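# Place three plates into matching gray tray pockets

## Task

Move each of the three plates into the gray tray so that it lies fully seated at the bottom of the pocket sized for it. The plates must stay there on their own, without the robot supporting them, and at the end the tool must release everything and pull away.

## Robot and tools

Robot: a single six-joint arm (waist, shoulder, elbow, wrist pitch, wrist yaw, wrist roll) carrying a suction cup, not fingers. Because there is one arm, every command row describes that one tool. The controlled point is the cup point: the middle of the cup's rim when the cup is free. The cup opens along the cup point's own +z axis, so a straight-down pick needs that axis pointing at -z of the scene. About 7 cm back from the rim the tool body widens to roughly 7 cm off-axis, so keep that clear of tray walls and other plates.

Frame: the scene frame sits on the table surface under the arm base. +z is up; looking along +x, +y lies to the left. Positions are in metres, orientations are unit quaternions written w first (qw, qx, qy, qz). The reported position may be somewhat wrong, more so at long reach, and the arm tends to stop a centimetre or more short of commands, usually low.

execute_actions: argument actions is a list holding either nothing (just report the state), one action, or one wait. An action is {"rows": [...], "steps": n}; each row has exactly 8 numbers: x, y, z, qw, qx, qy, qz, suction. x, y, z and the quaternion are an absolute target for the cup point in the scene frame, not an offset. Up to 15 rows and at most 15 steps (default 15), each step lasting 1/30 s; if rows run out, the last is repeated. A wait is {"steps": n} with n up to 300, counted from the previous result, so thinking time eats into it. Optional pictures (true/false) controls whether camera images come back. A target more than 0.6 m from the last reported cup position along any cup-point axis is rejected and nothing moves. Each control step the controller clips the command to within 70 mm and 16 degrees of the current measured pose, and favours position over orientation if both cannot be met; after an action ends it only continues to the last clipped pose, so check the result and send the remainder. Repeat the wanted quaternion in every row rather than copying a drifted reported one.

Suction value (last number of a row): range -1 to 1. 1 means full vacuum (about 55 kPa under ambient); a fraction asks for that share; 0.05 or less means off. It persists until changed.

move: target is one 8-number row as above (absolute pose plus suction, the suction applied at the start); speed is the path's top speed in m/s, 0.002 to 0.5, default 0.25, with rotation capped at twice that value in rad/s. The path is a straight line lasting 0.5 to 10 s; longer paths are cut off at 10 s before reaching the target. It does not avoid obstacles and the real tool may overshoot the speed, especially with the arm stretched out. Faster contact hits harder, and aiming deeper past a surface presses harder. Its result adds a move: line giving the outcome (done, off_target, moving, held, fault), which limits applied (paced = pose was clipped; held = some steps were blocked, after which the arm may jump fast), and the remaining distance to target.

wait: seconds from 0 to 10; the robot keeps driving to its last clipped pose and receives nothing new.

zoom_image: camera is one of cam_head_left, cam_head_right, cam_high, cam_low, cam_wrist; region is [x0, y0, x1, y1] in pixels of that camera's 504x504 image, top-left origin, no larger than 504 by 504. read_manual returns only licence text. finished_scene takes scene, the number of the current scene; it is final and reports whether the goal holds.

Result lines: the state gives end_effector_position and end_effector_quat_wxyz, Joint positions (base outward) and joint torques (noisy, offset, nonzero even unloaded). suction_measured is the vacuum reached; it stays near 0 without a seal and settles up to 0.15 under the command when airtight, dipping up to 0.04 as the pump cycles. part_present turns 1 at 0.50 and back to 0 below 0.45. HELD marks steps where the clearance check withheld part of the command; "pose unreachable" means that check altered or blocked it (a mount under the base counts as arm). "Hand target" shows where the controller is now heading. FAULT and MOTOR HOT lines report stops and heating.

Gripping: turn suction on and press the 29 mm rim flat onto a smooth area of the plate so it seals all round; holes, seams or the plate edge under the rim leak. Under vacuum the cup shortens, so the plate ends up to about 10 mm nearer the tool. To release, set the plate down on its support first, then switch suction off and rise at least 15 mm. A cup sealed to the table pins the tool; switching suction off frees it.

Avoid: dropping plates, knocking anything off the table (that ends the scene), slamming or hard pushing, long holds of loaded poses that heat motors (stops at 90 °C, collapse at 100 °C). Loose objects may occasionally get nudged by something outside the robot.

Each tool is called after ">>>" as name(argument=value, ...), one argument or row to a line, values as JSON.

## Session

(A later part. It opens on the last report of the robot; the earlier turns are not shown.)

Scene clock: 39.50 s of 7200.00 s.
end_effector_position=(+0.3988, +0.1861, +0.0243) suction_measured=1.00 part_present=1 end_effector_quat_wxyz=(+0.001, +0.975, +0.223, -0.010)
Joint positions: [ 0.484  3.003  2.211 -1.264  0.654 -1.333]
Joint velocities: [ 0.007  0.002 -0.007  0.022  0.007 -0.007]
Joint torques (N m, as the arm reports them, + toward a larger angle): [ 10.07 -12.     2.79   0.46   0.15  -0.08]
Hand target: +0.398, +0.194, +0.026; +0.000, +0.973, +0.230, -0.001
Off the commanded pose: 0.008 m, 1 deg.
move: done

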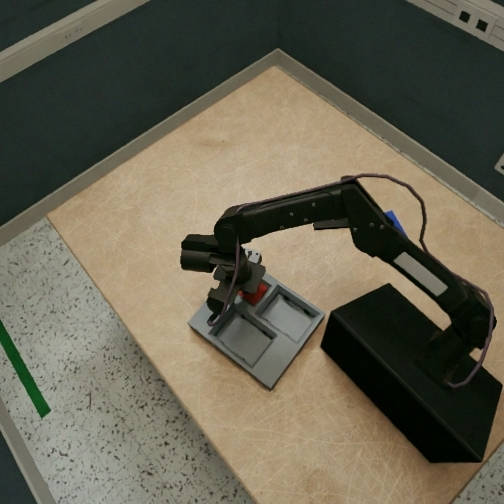

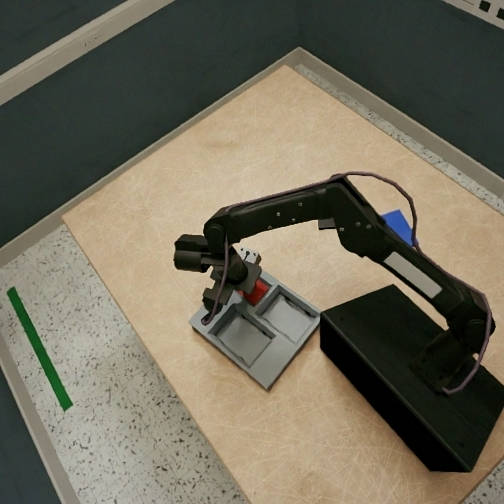

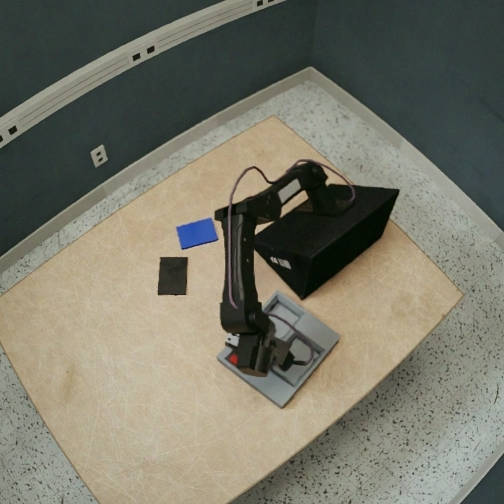

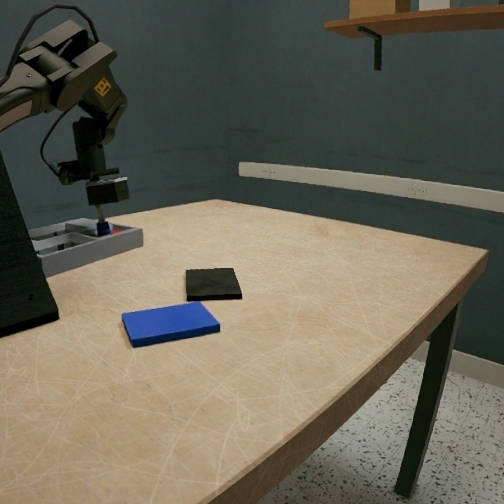

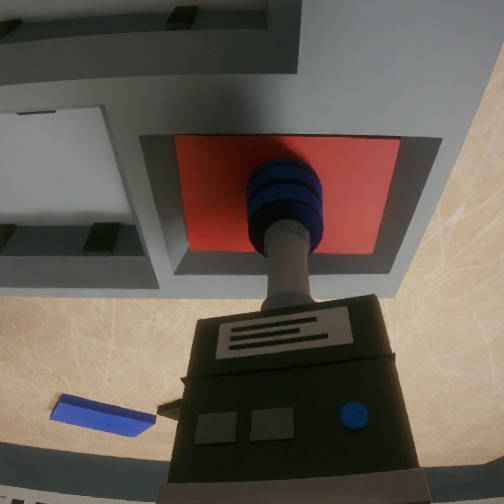

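>>> move(
  target=[0.398,0.194,0.008,0,0.973,0.23,0,1],
  speed=0.03,
)

Scene clock: 42.53 s of 7200.00 s.
end_effector_position=(+0.4002, +0.1869, +0.0121) suction_measured=1.00 part_present=1 end_effector_quat_wxyz=(+0.007, +0.974, +0.226, -0.003)
Joint positions: [ 0.473  3.003  2.164 -1.2    0.675 -1.357]
Joint velocities: [-0.012 -0.012  0.002 -0.11   0.037  0.037]
Joint torques (N m, as the arm reports them, + toward a larger angle): [  8.95 -11.82   2.26   0.64   0.11  -0.17]
Hand target: +0.398, +0.194, +0.008; +0.000, +0.973, +0.230, -0.000
Off the commanded pose: 0.009 m, 1 deg.
move: done

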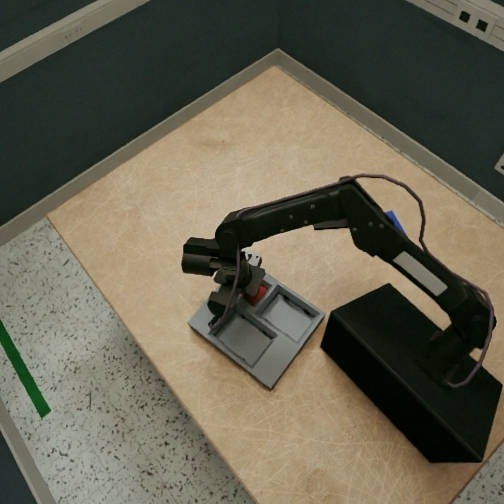

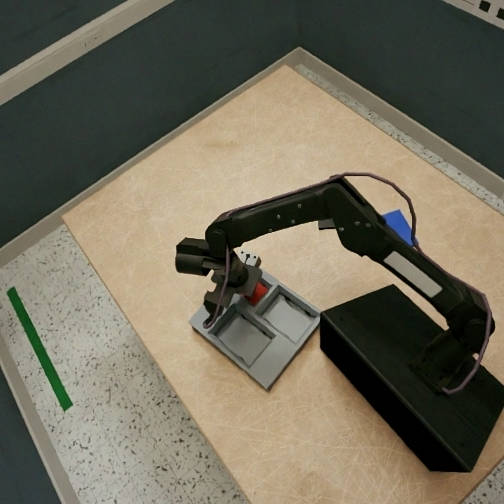

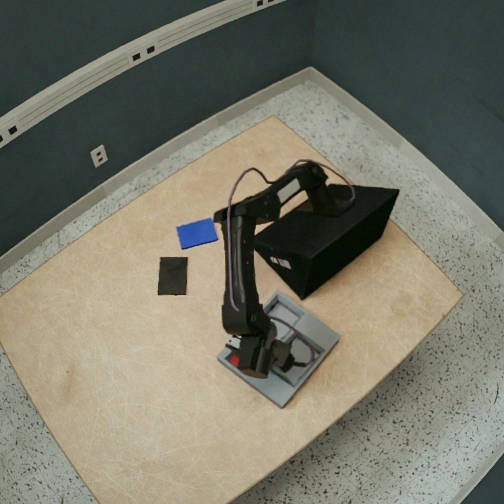

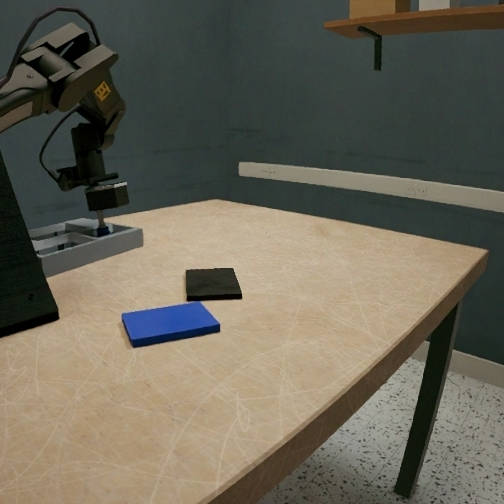

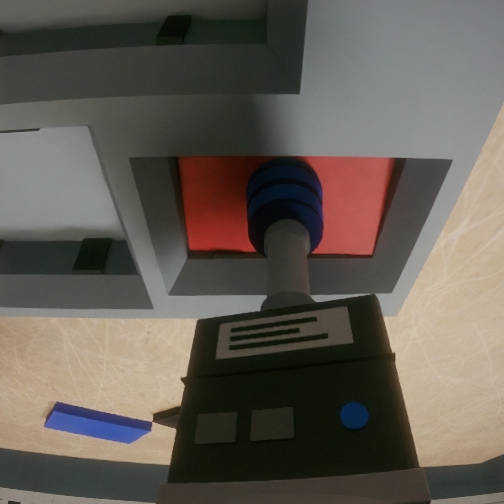

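>>> move(
  target=[0.398,0.192,-0.006,0,0.973,0.23,0,1],
  speed=0.02,
)

Scene clock: 45.63 s of 7200.00 s.
end_effector_position=(+0.4008, +0.1869, +0.0075) suction_measured=0.99 part_present=1 end_effector_quat_wxyz=(+0.010, +0.972, +0.234, +0.003)
Joint positions: [ 0.47   2.996  2.132 -1.163  0.686 -1.382]
Joint velocities: [-0.022 -0.012 -0.012 -0.066 -0.007  0.022]
Joint torques (N m, as the arm reports them, + toward a larger angle): [  7.44 -11.1    1.6    0.79  -0.01  -0.1 ]
Hand target: +0.398, +0.192, -0.006; +0.001, +0.973, +0.230, -0.001
Off the commanded pose: 0.015 m, 1 deg.
move: off_target

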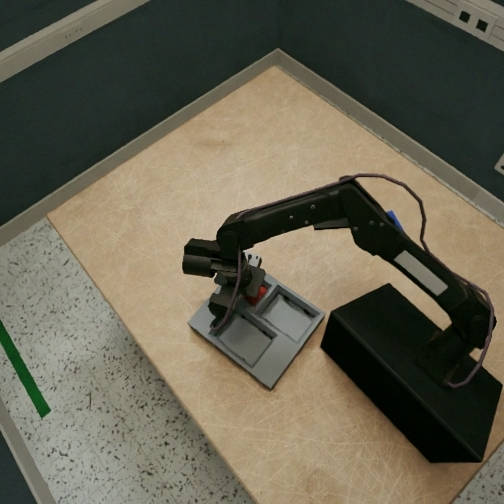

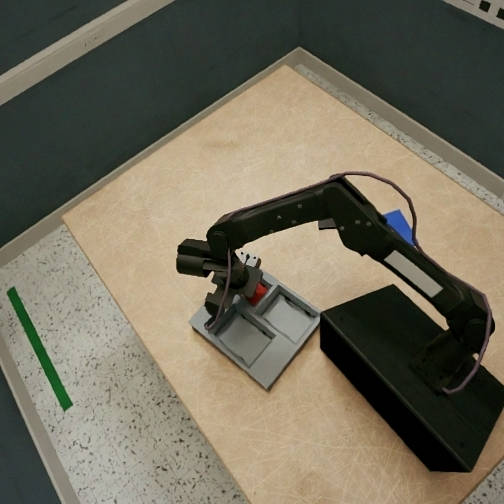

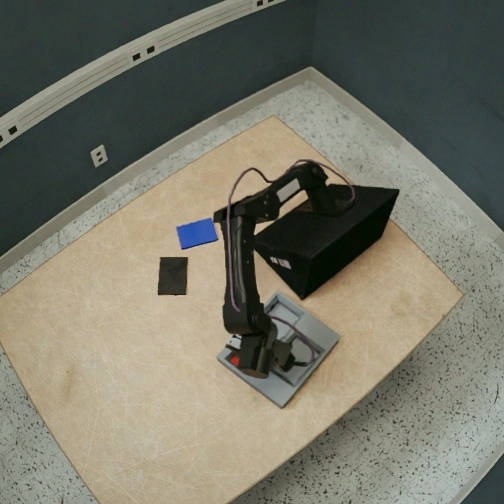

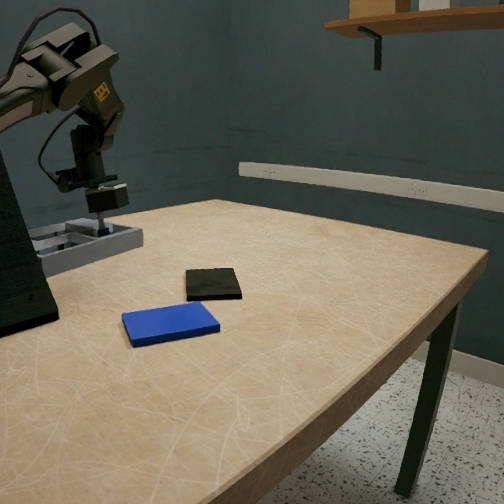

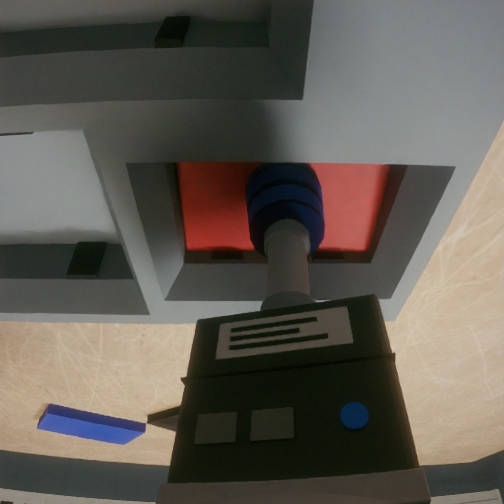

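>>> move(
  target=[0.398,0.192,-0.022,0,0.973,0.23,0,1],
  speed=0.03,
)

>>> zoom_image(
  camera="cam_wrist",
  region=[0,100,480,340],
)

Scene clock: 48.57 s of 7200.00 s.
end_effector_position=(+0.4013, +0.1870, +0.0063) suction_measured=1.00 part_present=1 end_effector_quat_wxyz=(+0.011, +0.971, +0.240, +0.009)
Joint positions: [ 0.471  2.983  2.099 -1.131  0.693 -1.403]
Joint velocities: [-0.022 -0.012  0.002  0.022  0.037  0.066]
Joint torques (N m, as the arm reports them, + toward a larger angle): [ 5.53 -9.43  1.33  1.09  0.03 -0.13]
Hand target: +0.397, +0.191, -0.021; +0.001, +0.973, +0.230, -0.001
Off the commanded pose: 0.029 m, 2 deg.
move: off_target

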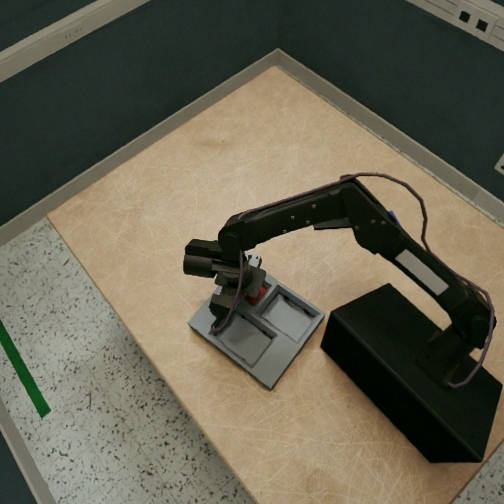

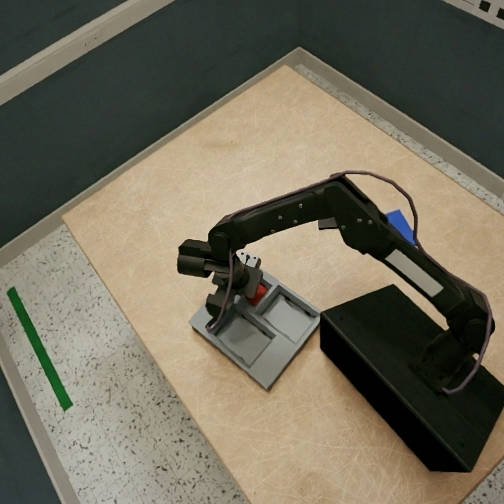

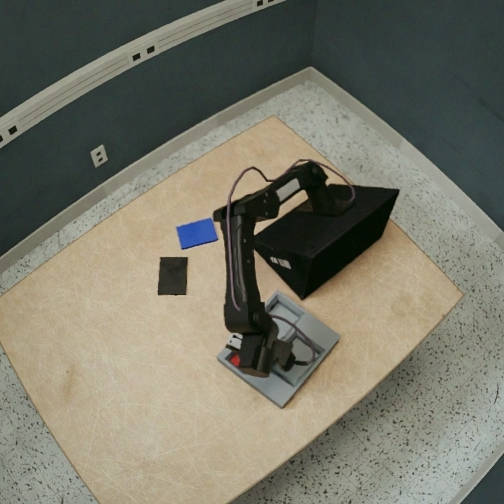

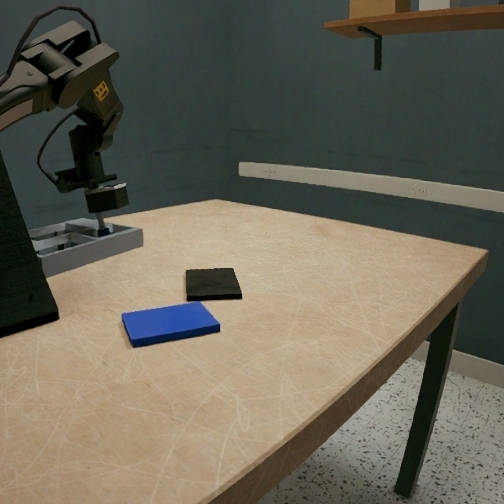

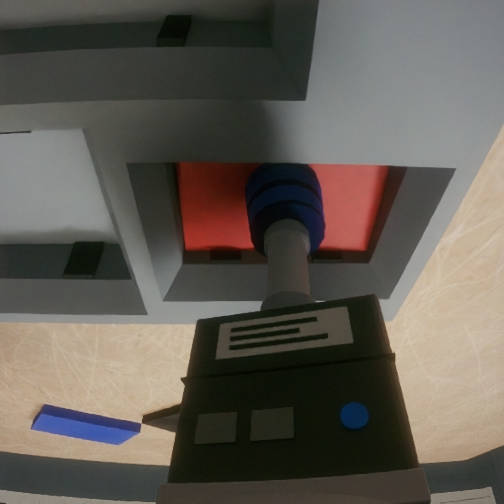

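Region (0, 100, 480, 340) of cam_wrist's 504x504 image, scaled by 1.050, with more detail than that image has.

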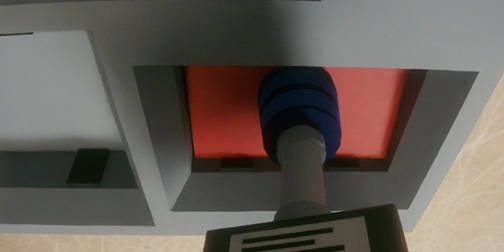

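>>> execute_actions(
  actions=[
    {"rows":[[0.4,0.19,0.008,0,0.973,0.23,0,0]],"steps":12},
  ],
  pictures=false,
)

>>> move(
  target=[0.4,0.19,0.09,0,0.973,0.23,0,0],
  speed=0.15,
)

>>> move(
  target=[0.44,-0.085,0.07,0,0.954,-0.3,0,0],
  speed=0.35,
)

>>> zoom_image(
  camera="cam_head_left",
  region=[180,190,430,400],
)

Scene clock: 56.73 s of 7200.00 s.
end_effector_position=(+0.4014, +0.1873, +0.0111) suction_measured=0.00 part_present=0 end_effector_quat_wxyz=(+0.006, +0.972, +0.234, +0.006)
Joint positions: [ 0.473  2.982  2.12  -1.156  0.68  -1.386]
Joint velocities: [ 0.007  0.002 -0.007 -0.022 -0.081  0.007]
Joint torques (N m, as the arm reports them, + toward a larger angle): [  8.4  -11.03   4.83   0.31   0.02  -0.03]
Hand target: +0.400, +0.190, +0.008; -0.000, +0.973, +0.230, +0.000
Off the commanded pose: 0.004 m, 1 deg.
Steps of this call (steps 1 to 233: nothing new was sent; steps 234 to 245: all 12 steps of this action). Readings (end_effector_position | what the end effector reports):
234: (+0.4017, +0.1869, +0.0078) | suction_measured=0.14 part_present=0
235: (+0.4022, +0.1870, +0.0090) | suction_measured=0.00 part_present=0
237: (+0.4019, +0.1873, +0.0103) | suction_measured=0.00 part_present=0
241: (+0.4015, +0.1873, +0.0109) | suction_measured=0.00 part_present=0
245: the state above

Scene clock: 58.30 s of 7200.00 s.
end_effector_position=(+0.3990, +0.1832, +0.0793) suction_measured=0.00 part_present=0 end_effector_quat_wxyz=(+0.004, +0.973, +0.230, -0.008)
Joint positions: [ 0.552  3.022  2.423 -1.501  0.628 -1.272]
Joint velocities: [ 0.012 -0.002  0.002 -0.022 -0.037  0.007]
Joint torques (N m, as the arm reports them, + toward a larger angle): [ 10.28 -12.15   6.2    0.15   0.01   0.  ]
Hand target: +0.399, +0.189, +0.090; -0.001, +0.973, +0.230, +0.001
Off the commanded pose: 0.013 m, 1 deg.
move: off_target

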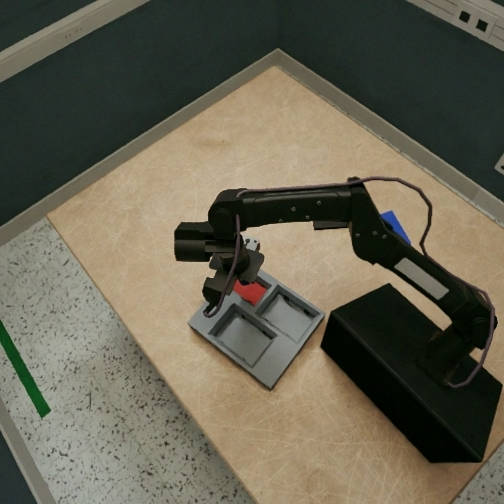

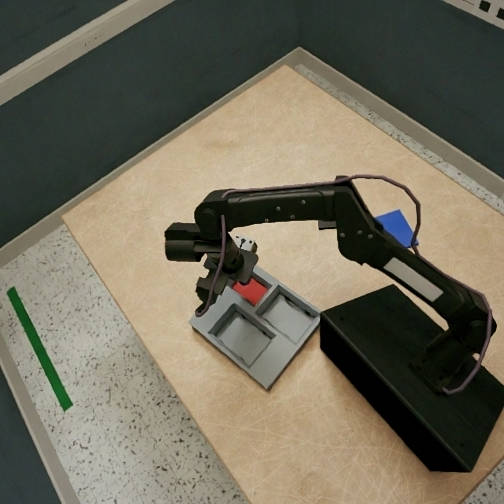

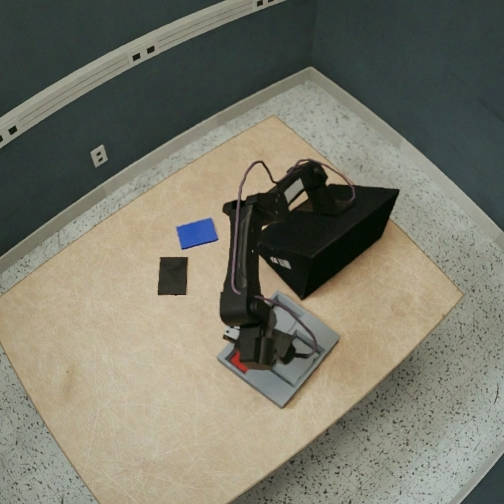

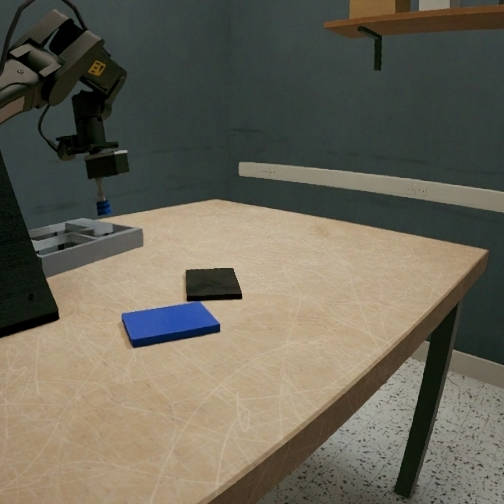

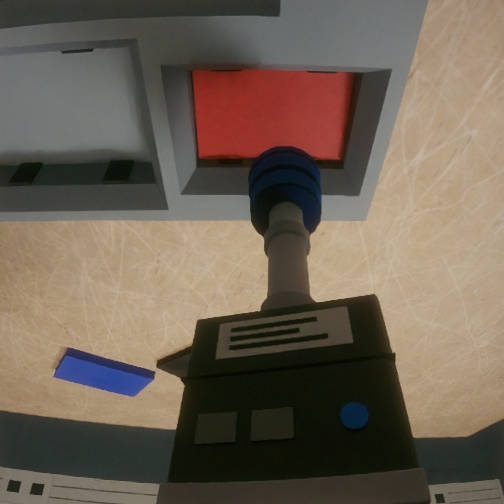

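Scene clock: 60.33 s of 7200.00 s.
end_effector_position=(+0.4253, -0.0873, +0.0529) suction_measured=0.00 part_present=0 end_effector_quat_wxyz=(+0.009, +0.956, -0.292, -0.024)
Joint positions: [ 0.092  2.377  1.904 -1.298  0.771 -0.756]
Joint velocities: [ 0.007 -0.017 -0.022  0.081 -0.022  0.022]
Joint torques (N m, as the arm reports them, + toward a larger angle): [ 11.42 -11.91   3.75   0.28   0.2    0.01]
Hand target: +0.435, -0.087, +0.069; +0.002, +0.954, -0.300, -0.001
Off the commanded pose: 0.023 m, 3 deg.
move: off_target

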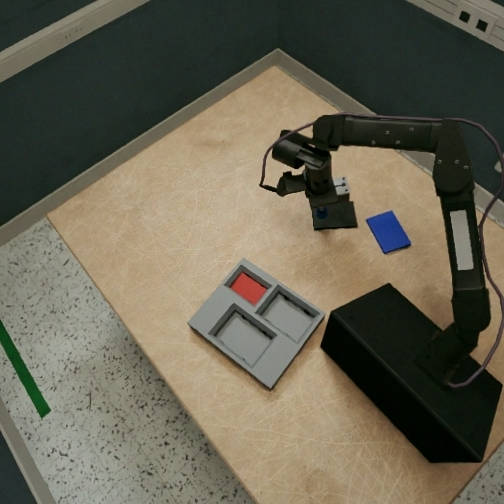

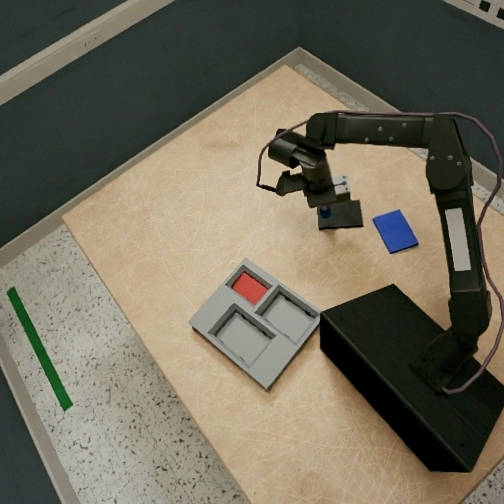

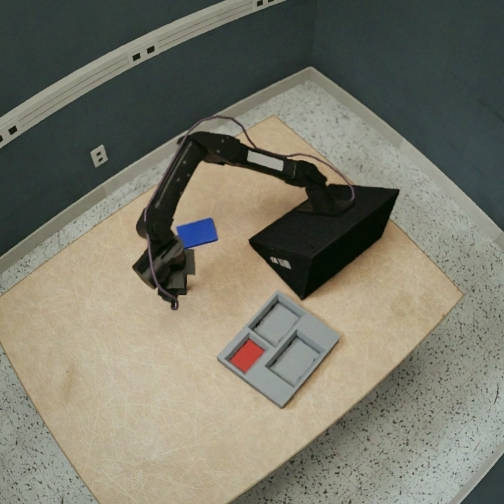

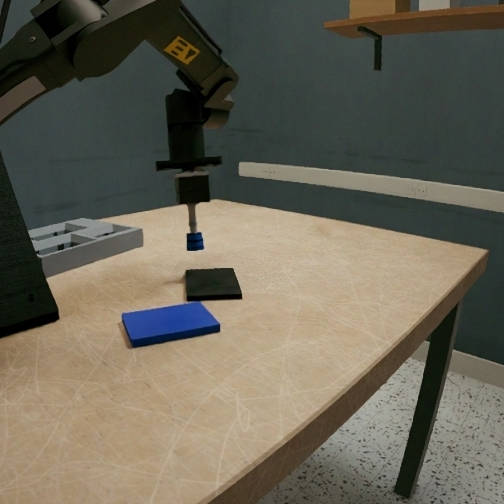

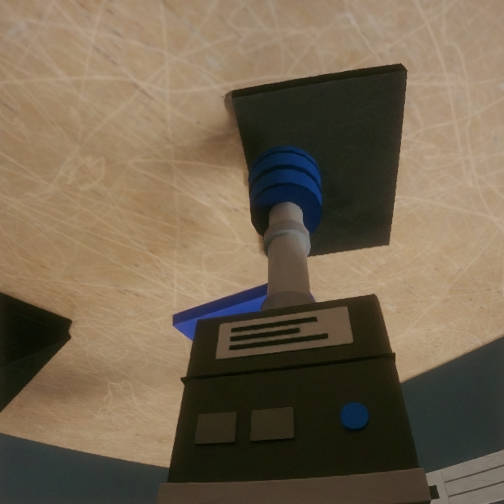

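Region (180, 190, 430, 400) of cam_head_left's 504x504 image, scaled by 2.016, with more detail than that image has; it fills the top 423 rows of this view, and the rest is white.

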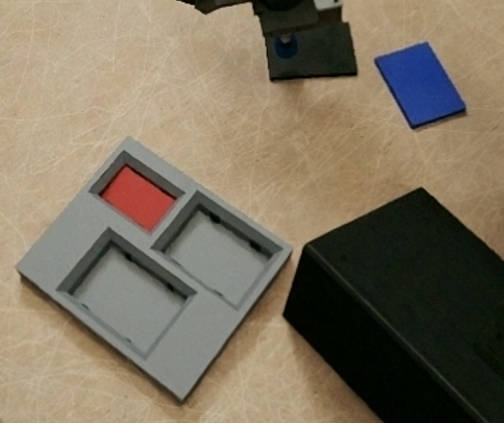

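>>> move(
  target=[0.44,-0.122,0.032,0,0.976,-0.216,0,0],
  speed=0.15,
)

Scene clock: 63.67 s of 7200.00 s.
end_effector_position=(+0.4323, -0.1193, +0.0183) suction_measured=0.00 part_present=0 end_effector_quat_wxyz=(+0.003, +0.977, -0.215, -0.021)
Joint positions: [-0.018  2.346  1.851 -1.155  0.78  -1.078]
Joint velocities: [-0.022  0.017 -0.022  0.007 -0.037 -0.022]
Joint torques (N m, as the arm reports them, + toward a larger angle): [ 10.76 -12.21   2.65   0.26   0.14  -0.03]
Hand target: +0.439, -0.122, +0.032; +0.001, +0.976, -0.216, -0.001
Off the commanded pose: 0.016 m, 2 deg.
move: off_target

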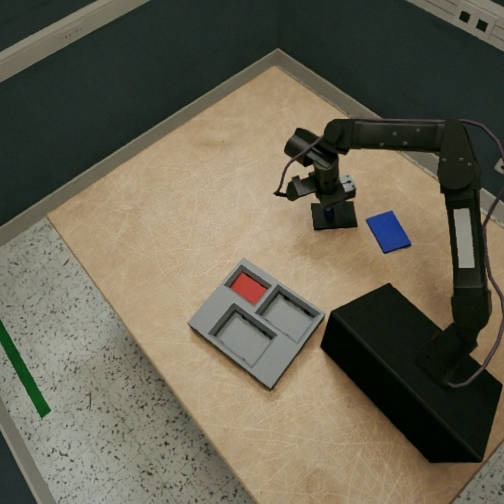

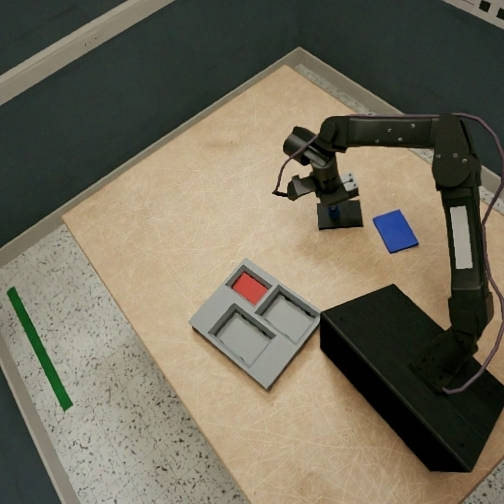

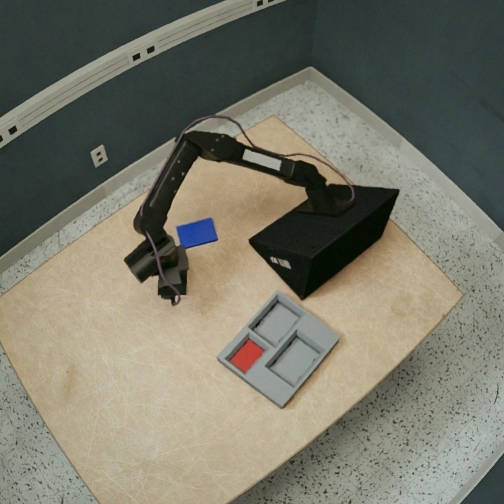

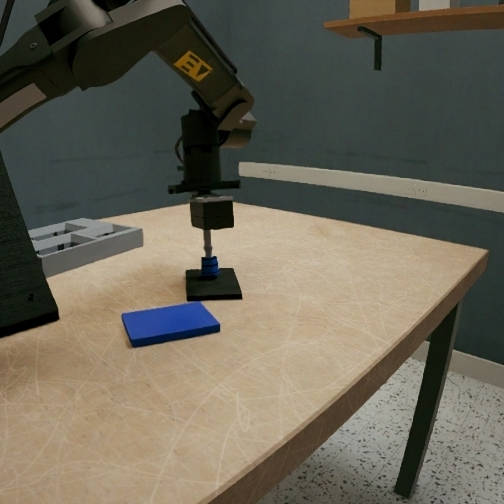

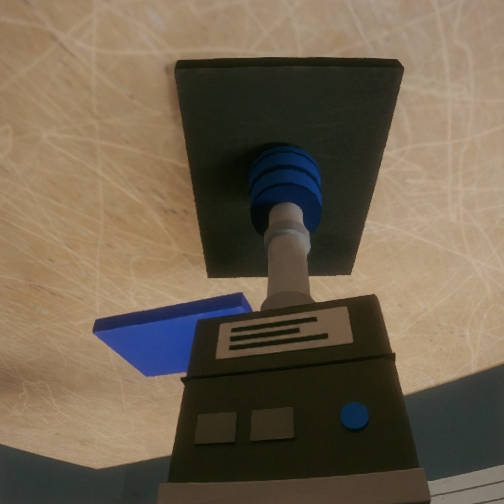

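>>> move(
  target=[0.432,-0.13,0.009,0,0.976,-0.216,0,1],
  speed=0.04,
)

>>> move(
  target=[0.42,-0.11,0.1,0,0.976,-0.216,0,1],
  speed=0.15,
)

Scene clock: 67.03 s of 7200.00 s.
end_effector_position=(+0.4277, -0.1245, +0.0026) suction_measured=0.84 part_present=1 end_effector_quat_wxyz=(+0.002, +0.978, -0.210, -0.014)
Joint positions: [-0.051  2.307  1.754 -1.043  0.783 -1.148]
Joint velocities: [-0.007 -0.012 -0.012  0.007 -0.007 -0.051]
Joint torques (N m, as the arm reports them, + toward a larger angle): [  9.14 -11.97   2.14   0.43   0.14  -0.11]
Hand target: +0.432, -0.130, +0.009; +0.001, +0.976, -0.216, -0.000
Off the commanded pose: 0.010 m, 2 deg.
move: done

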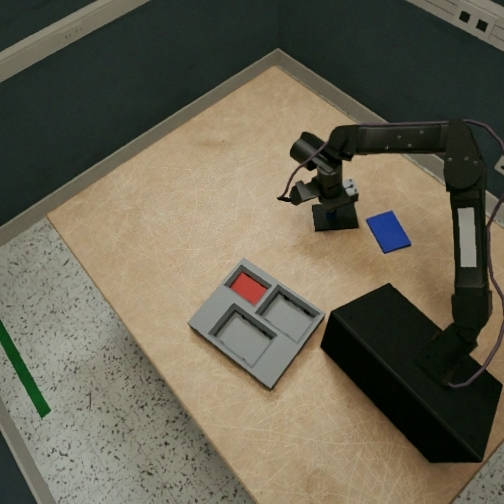

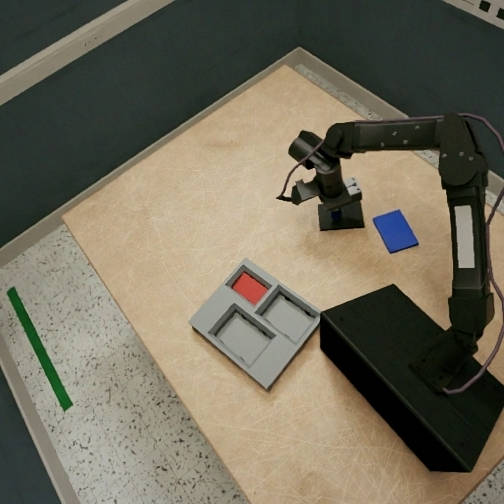

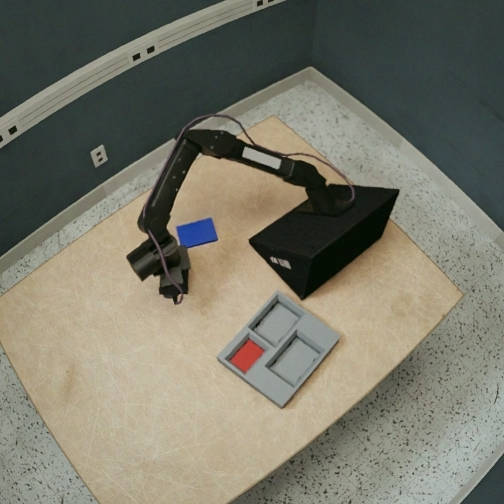

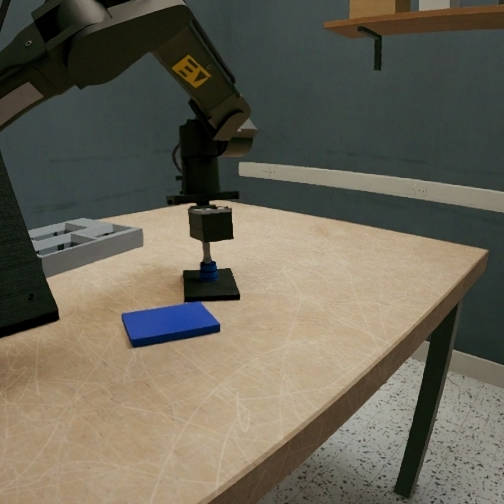

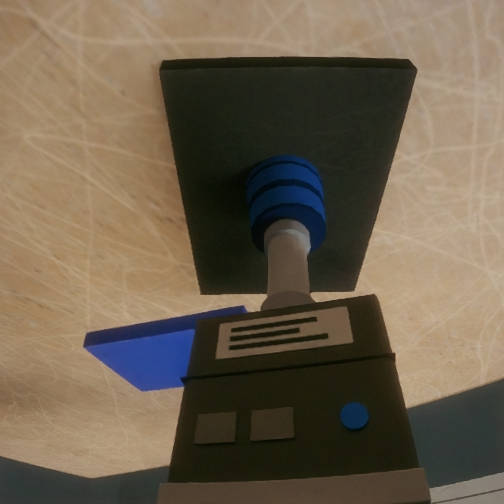

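Scene clock: 68.37 s of 7200.00 s.
end_effector_position=(+0.4134, -0.1097, +0.0828) suction_measured=1.00 part_present=1 end_effector_quat_wxyz=(+0.008, +0.977, -0.211, -0.016)
Joint positions: [ 0.11   2.281  1.886 -1.373  0.775 -0.91 ]
Joint velocities: [ 0.012 -0.007  0.007 -0.007  0.022  0.066]
Joint torques (N m, as the arm reports them, + toward a larger angle): [ 10.73 -10.24   5.55   0.09   0.05   0.09]
Hand target: +0.420, -0.110, +0.100; -0.001, +0.976, -0.216, +0.000
Off the commanded pose: 0.018 m, 2 deg.
move: off_target

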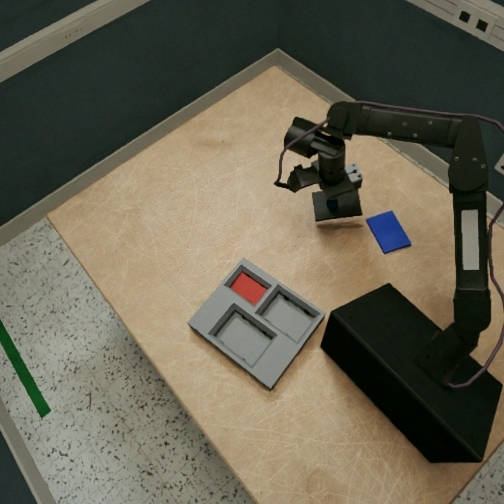

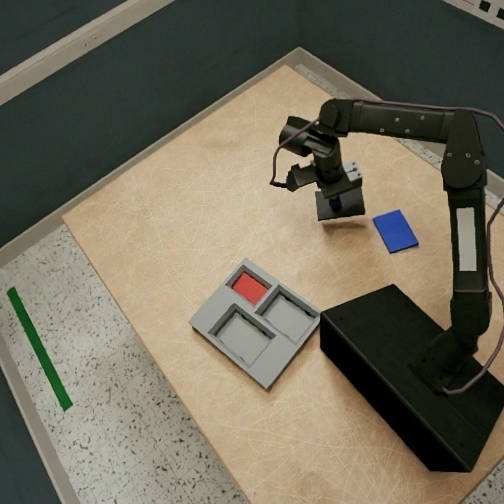

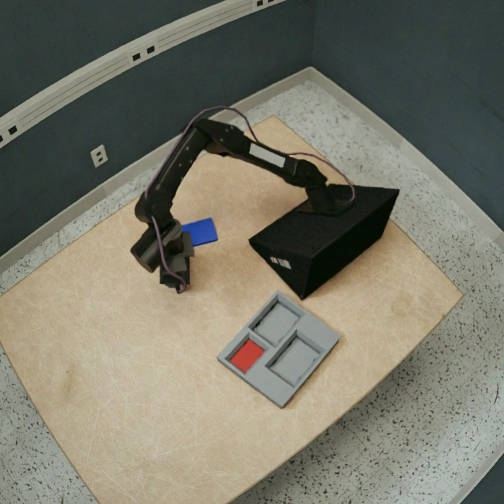

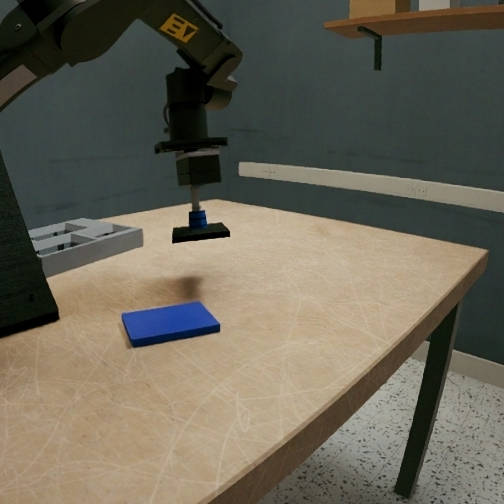

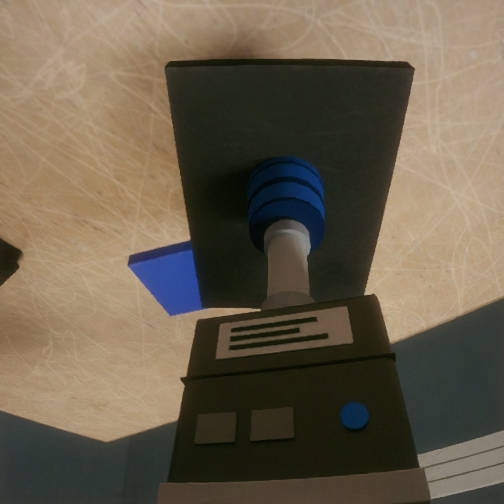

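>>> move(
  target=[0.31,0.26,0.08,0,0.85,-0.527,0,1],
)

Scene clock: 72.67 s of 7200.00 s.
end_effector_position=(+0.3149, +0.2598, +0.0749) suction_measured=0.96 part_present=1 end_effector_quat_wxyz=(+0.004, +0.851, -0.526, -0.004)
Joint positions: [ 0.75   3.032  2.181 -1.345  0.514  0.489]
Joint velocities: [ 0.002  0.002 -0.007 -0.007  0.037  0.007]
Joint torques (N m, as the arm reports them, + toward a larger angle): [  7.95 -12.22   6.37   0.14   0.04   0.04]
Hand target: +0.317, +0.264, +0.082; -0.004, +0.850, -0.526, -0.001
Off the commanded pose: 0.007 m, 1 deg.
move: done

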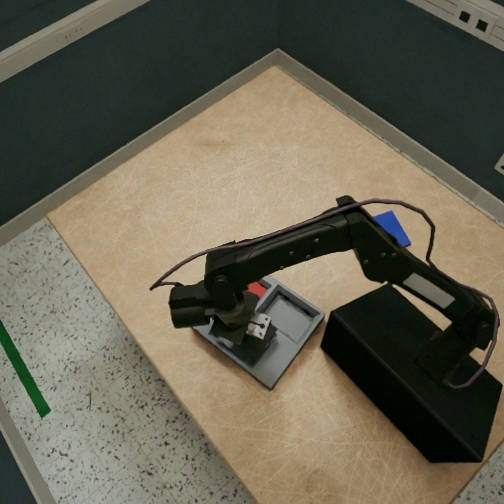

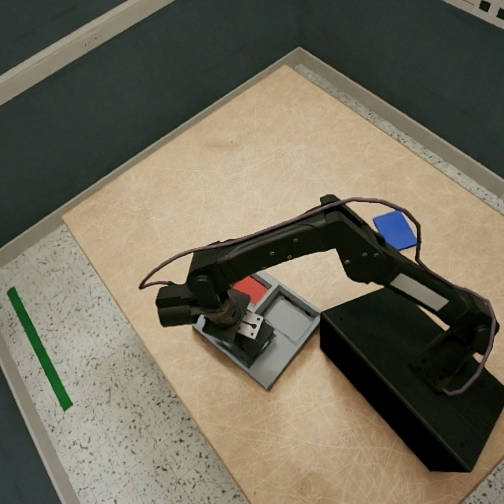

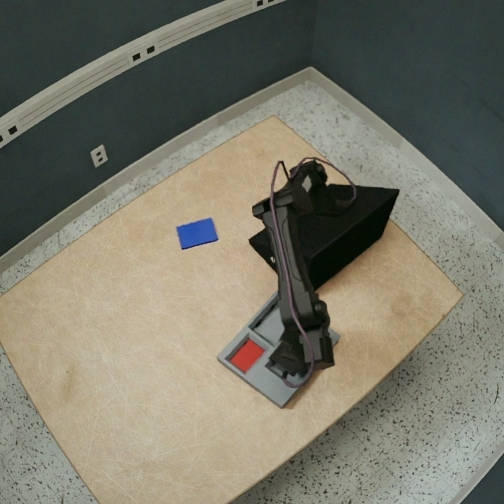

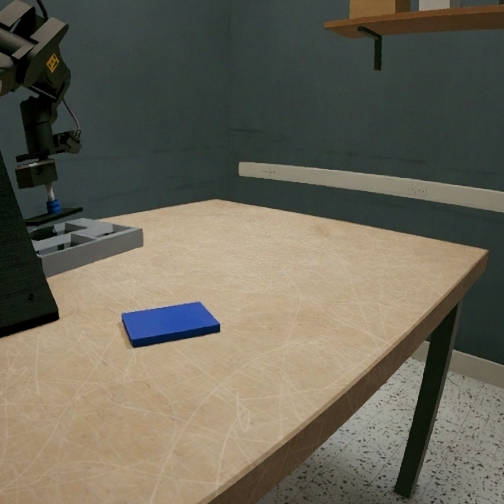

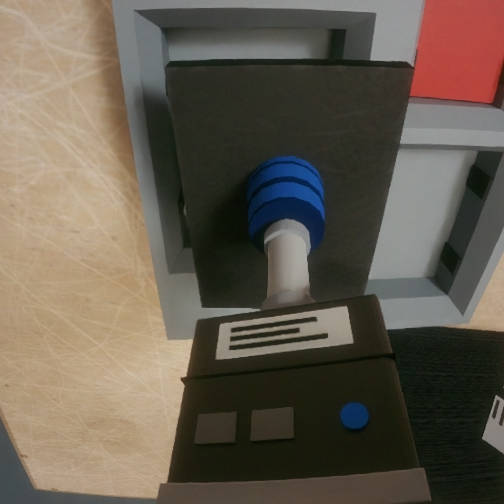

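>>> move(
  target=[0.314,0.279,0.054,0,0.85,-0.527,0,1],
  speed=0.06,
)

Scene clock: 75.17 s of 7200.00 s.
end_effector_position=(+0.3062, +0.2667, +0.0475) suction_measured=0.99 part_present=1 end_effector_quat_wxyz=(+0.021, +0.852, -0.522, -0.010)
Joint positions: [ 0.736  3.103  2.195 -1.325  0.513  0.489]
Joint velocities: [ 0.017 -0.012  0.007  0.037 -0.022  0.037]
Joint torques (N m, as the arm reports them, + toward a larger angle): [  8.56 -12.5    6.17   0.45   0.1    0.02]
Hand target: +0.314, +0.279, +0.055; -0.000, +0.850, -0.527, -0.000
Off the commanded pose: 0.016 m, 3 deg.
move: off_target

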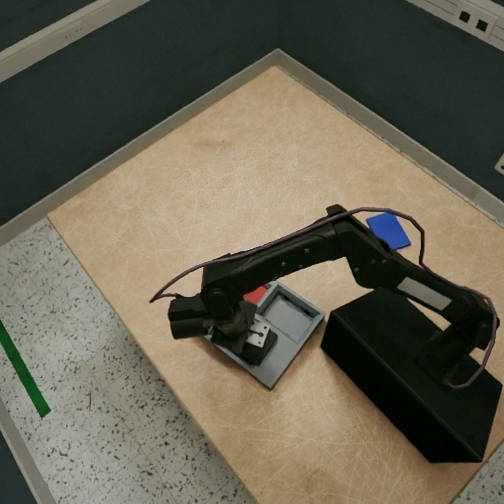

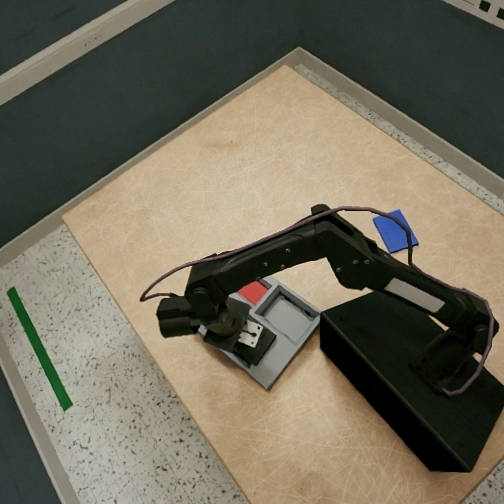

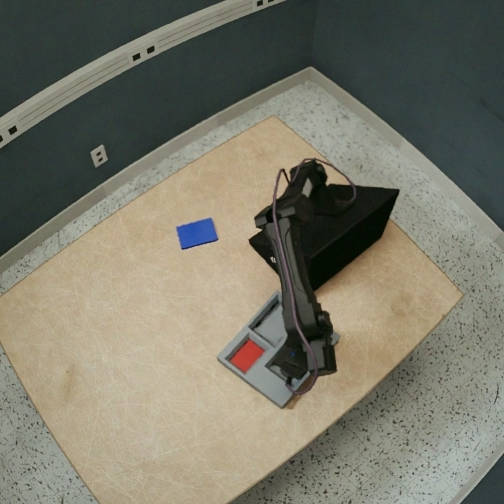

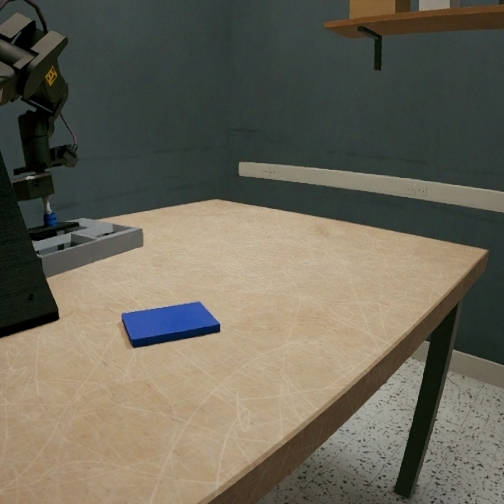

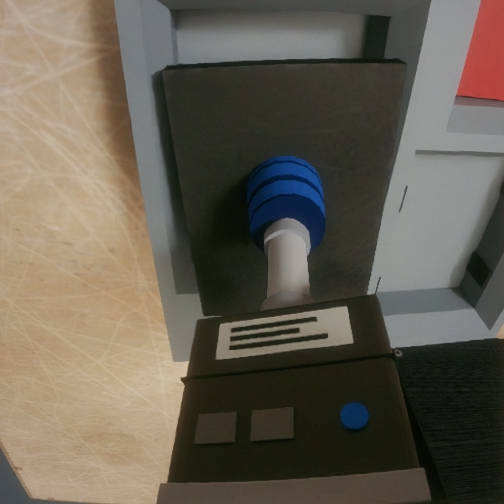

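>>> move(
  target=[0.327,0.279,0.064,-0.02,0.843,-0.538,0.01,1],
  speed=0.05,
)

Scene clock: 78.03 s of 7200.00 s.
end_effector_position=(+0.3095, +0.2685, +0.0458) suction_measured=0.98 part_present=1 end_effector_quat_wxyz=(+0.016, +0.849, -0.527, -0.012)
Joint positions: [ 0.73   3.103  2.195 -1.31   0.513  0.489]
Joint velocities: [ 0.022 -0.002  0.022  0.037  0.007 -0.007]
Joint torques (N m, as the arm reports them, + toward a larger angle): [  9.01 -15.49   5.01   0.59   0.25   0.02]
Hand target: +0.326, +0.278, +0.065; -0.019, +0.843, -0.538, +0.010
Off the commanded pose: 0.027 m, 5 deg.
move: off_target

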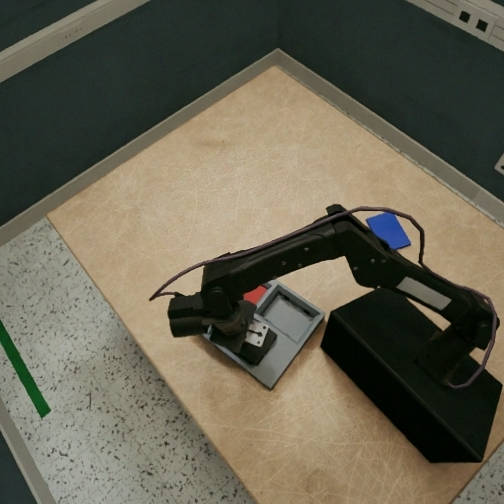

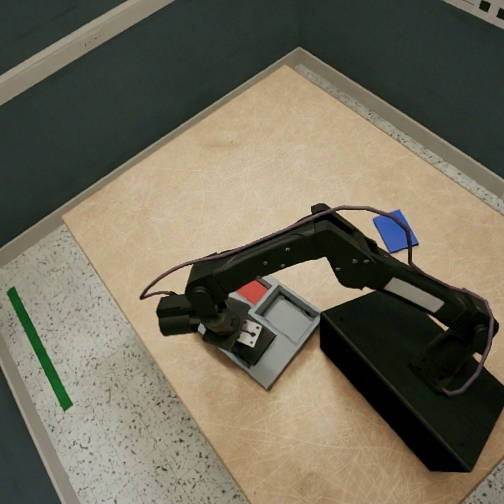

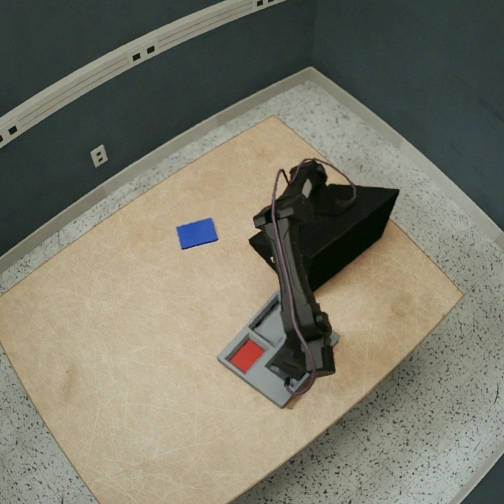

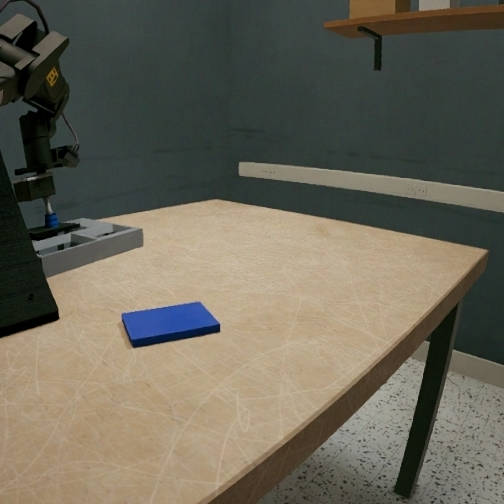

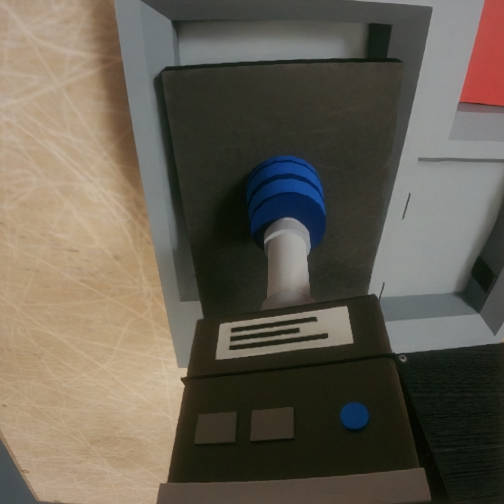

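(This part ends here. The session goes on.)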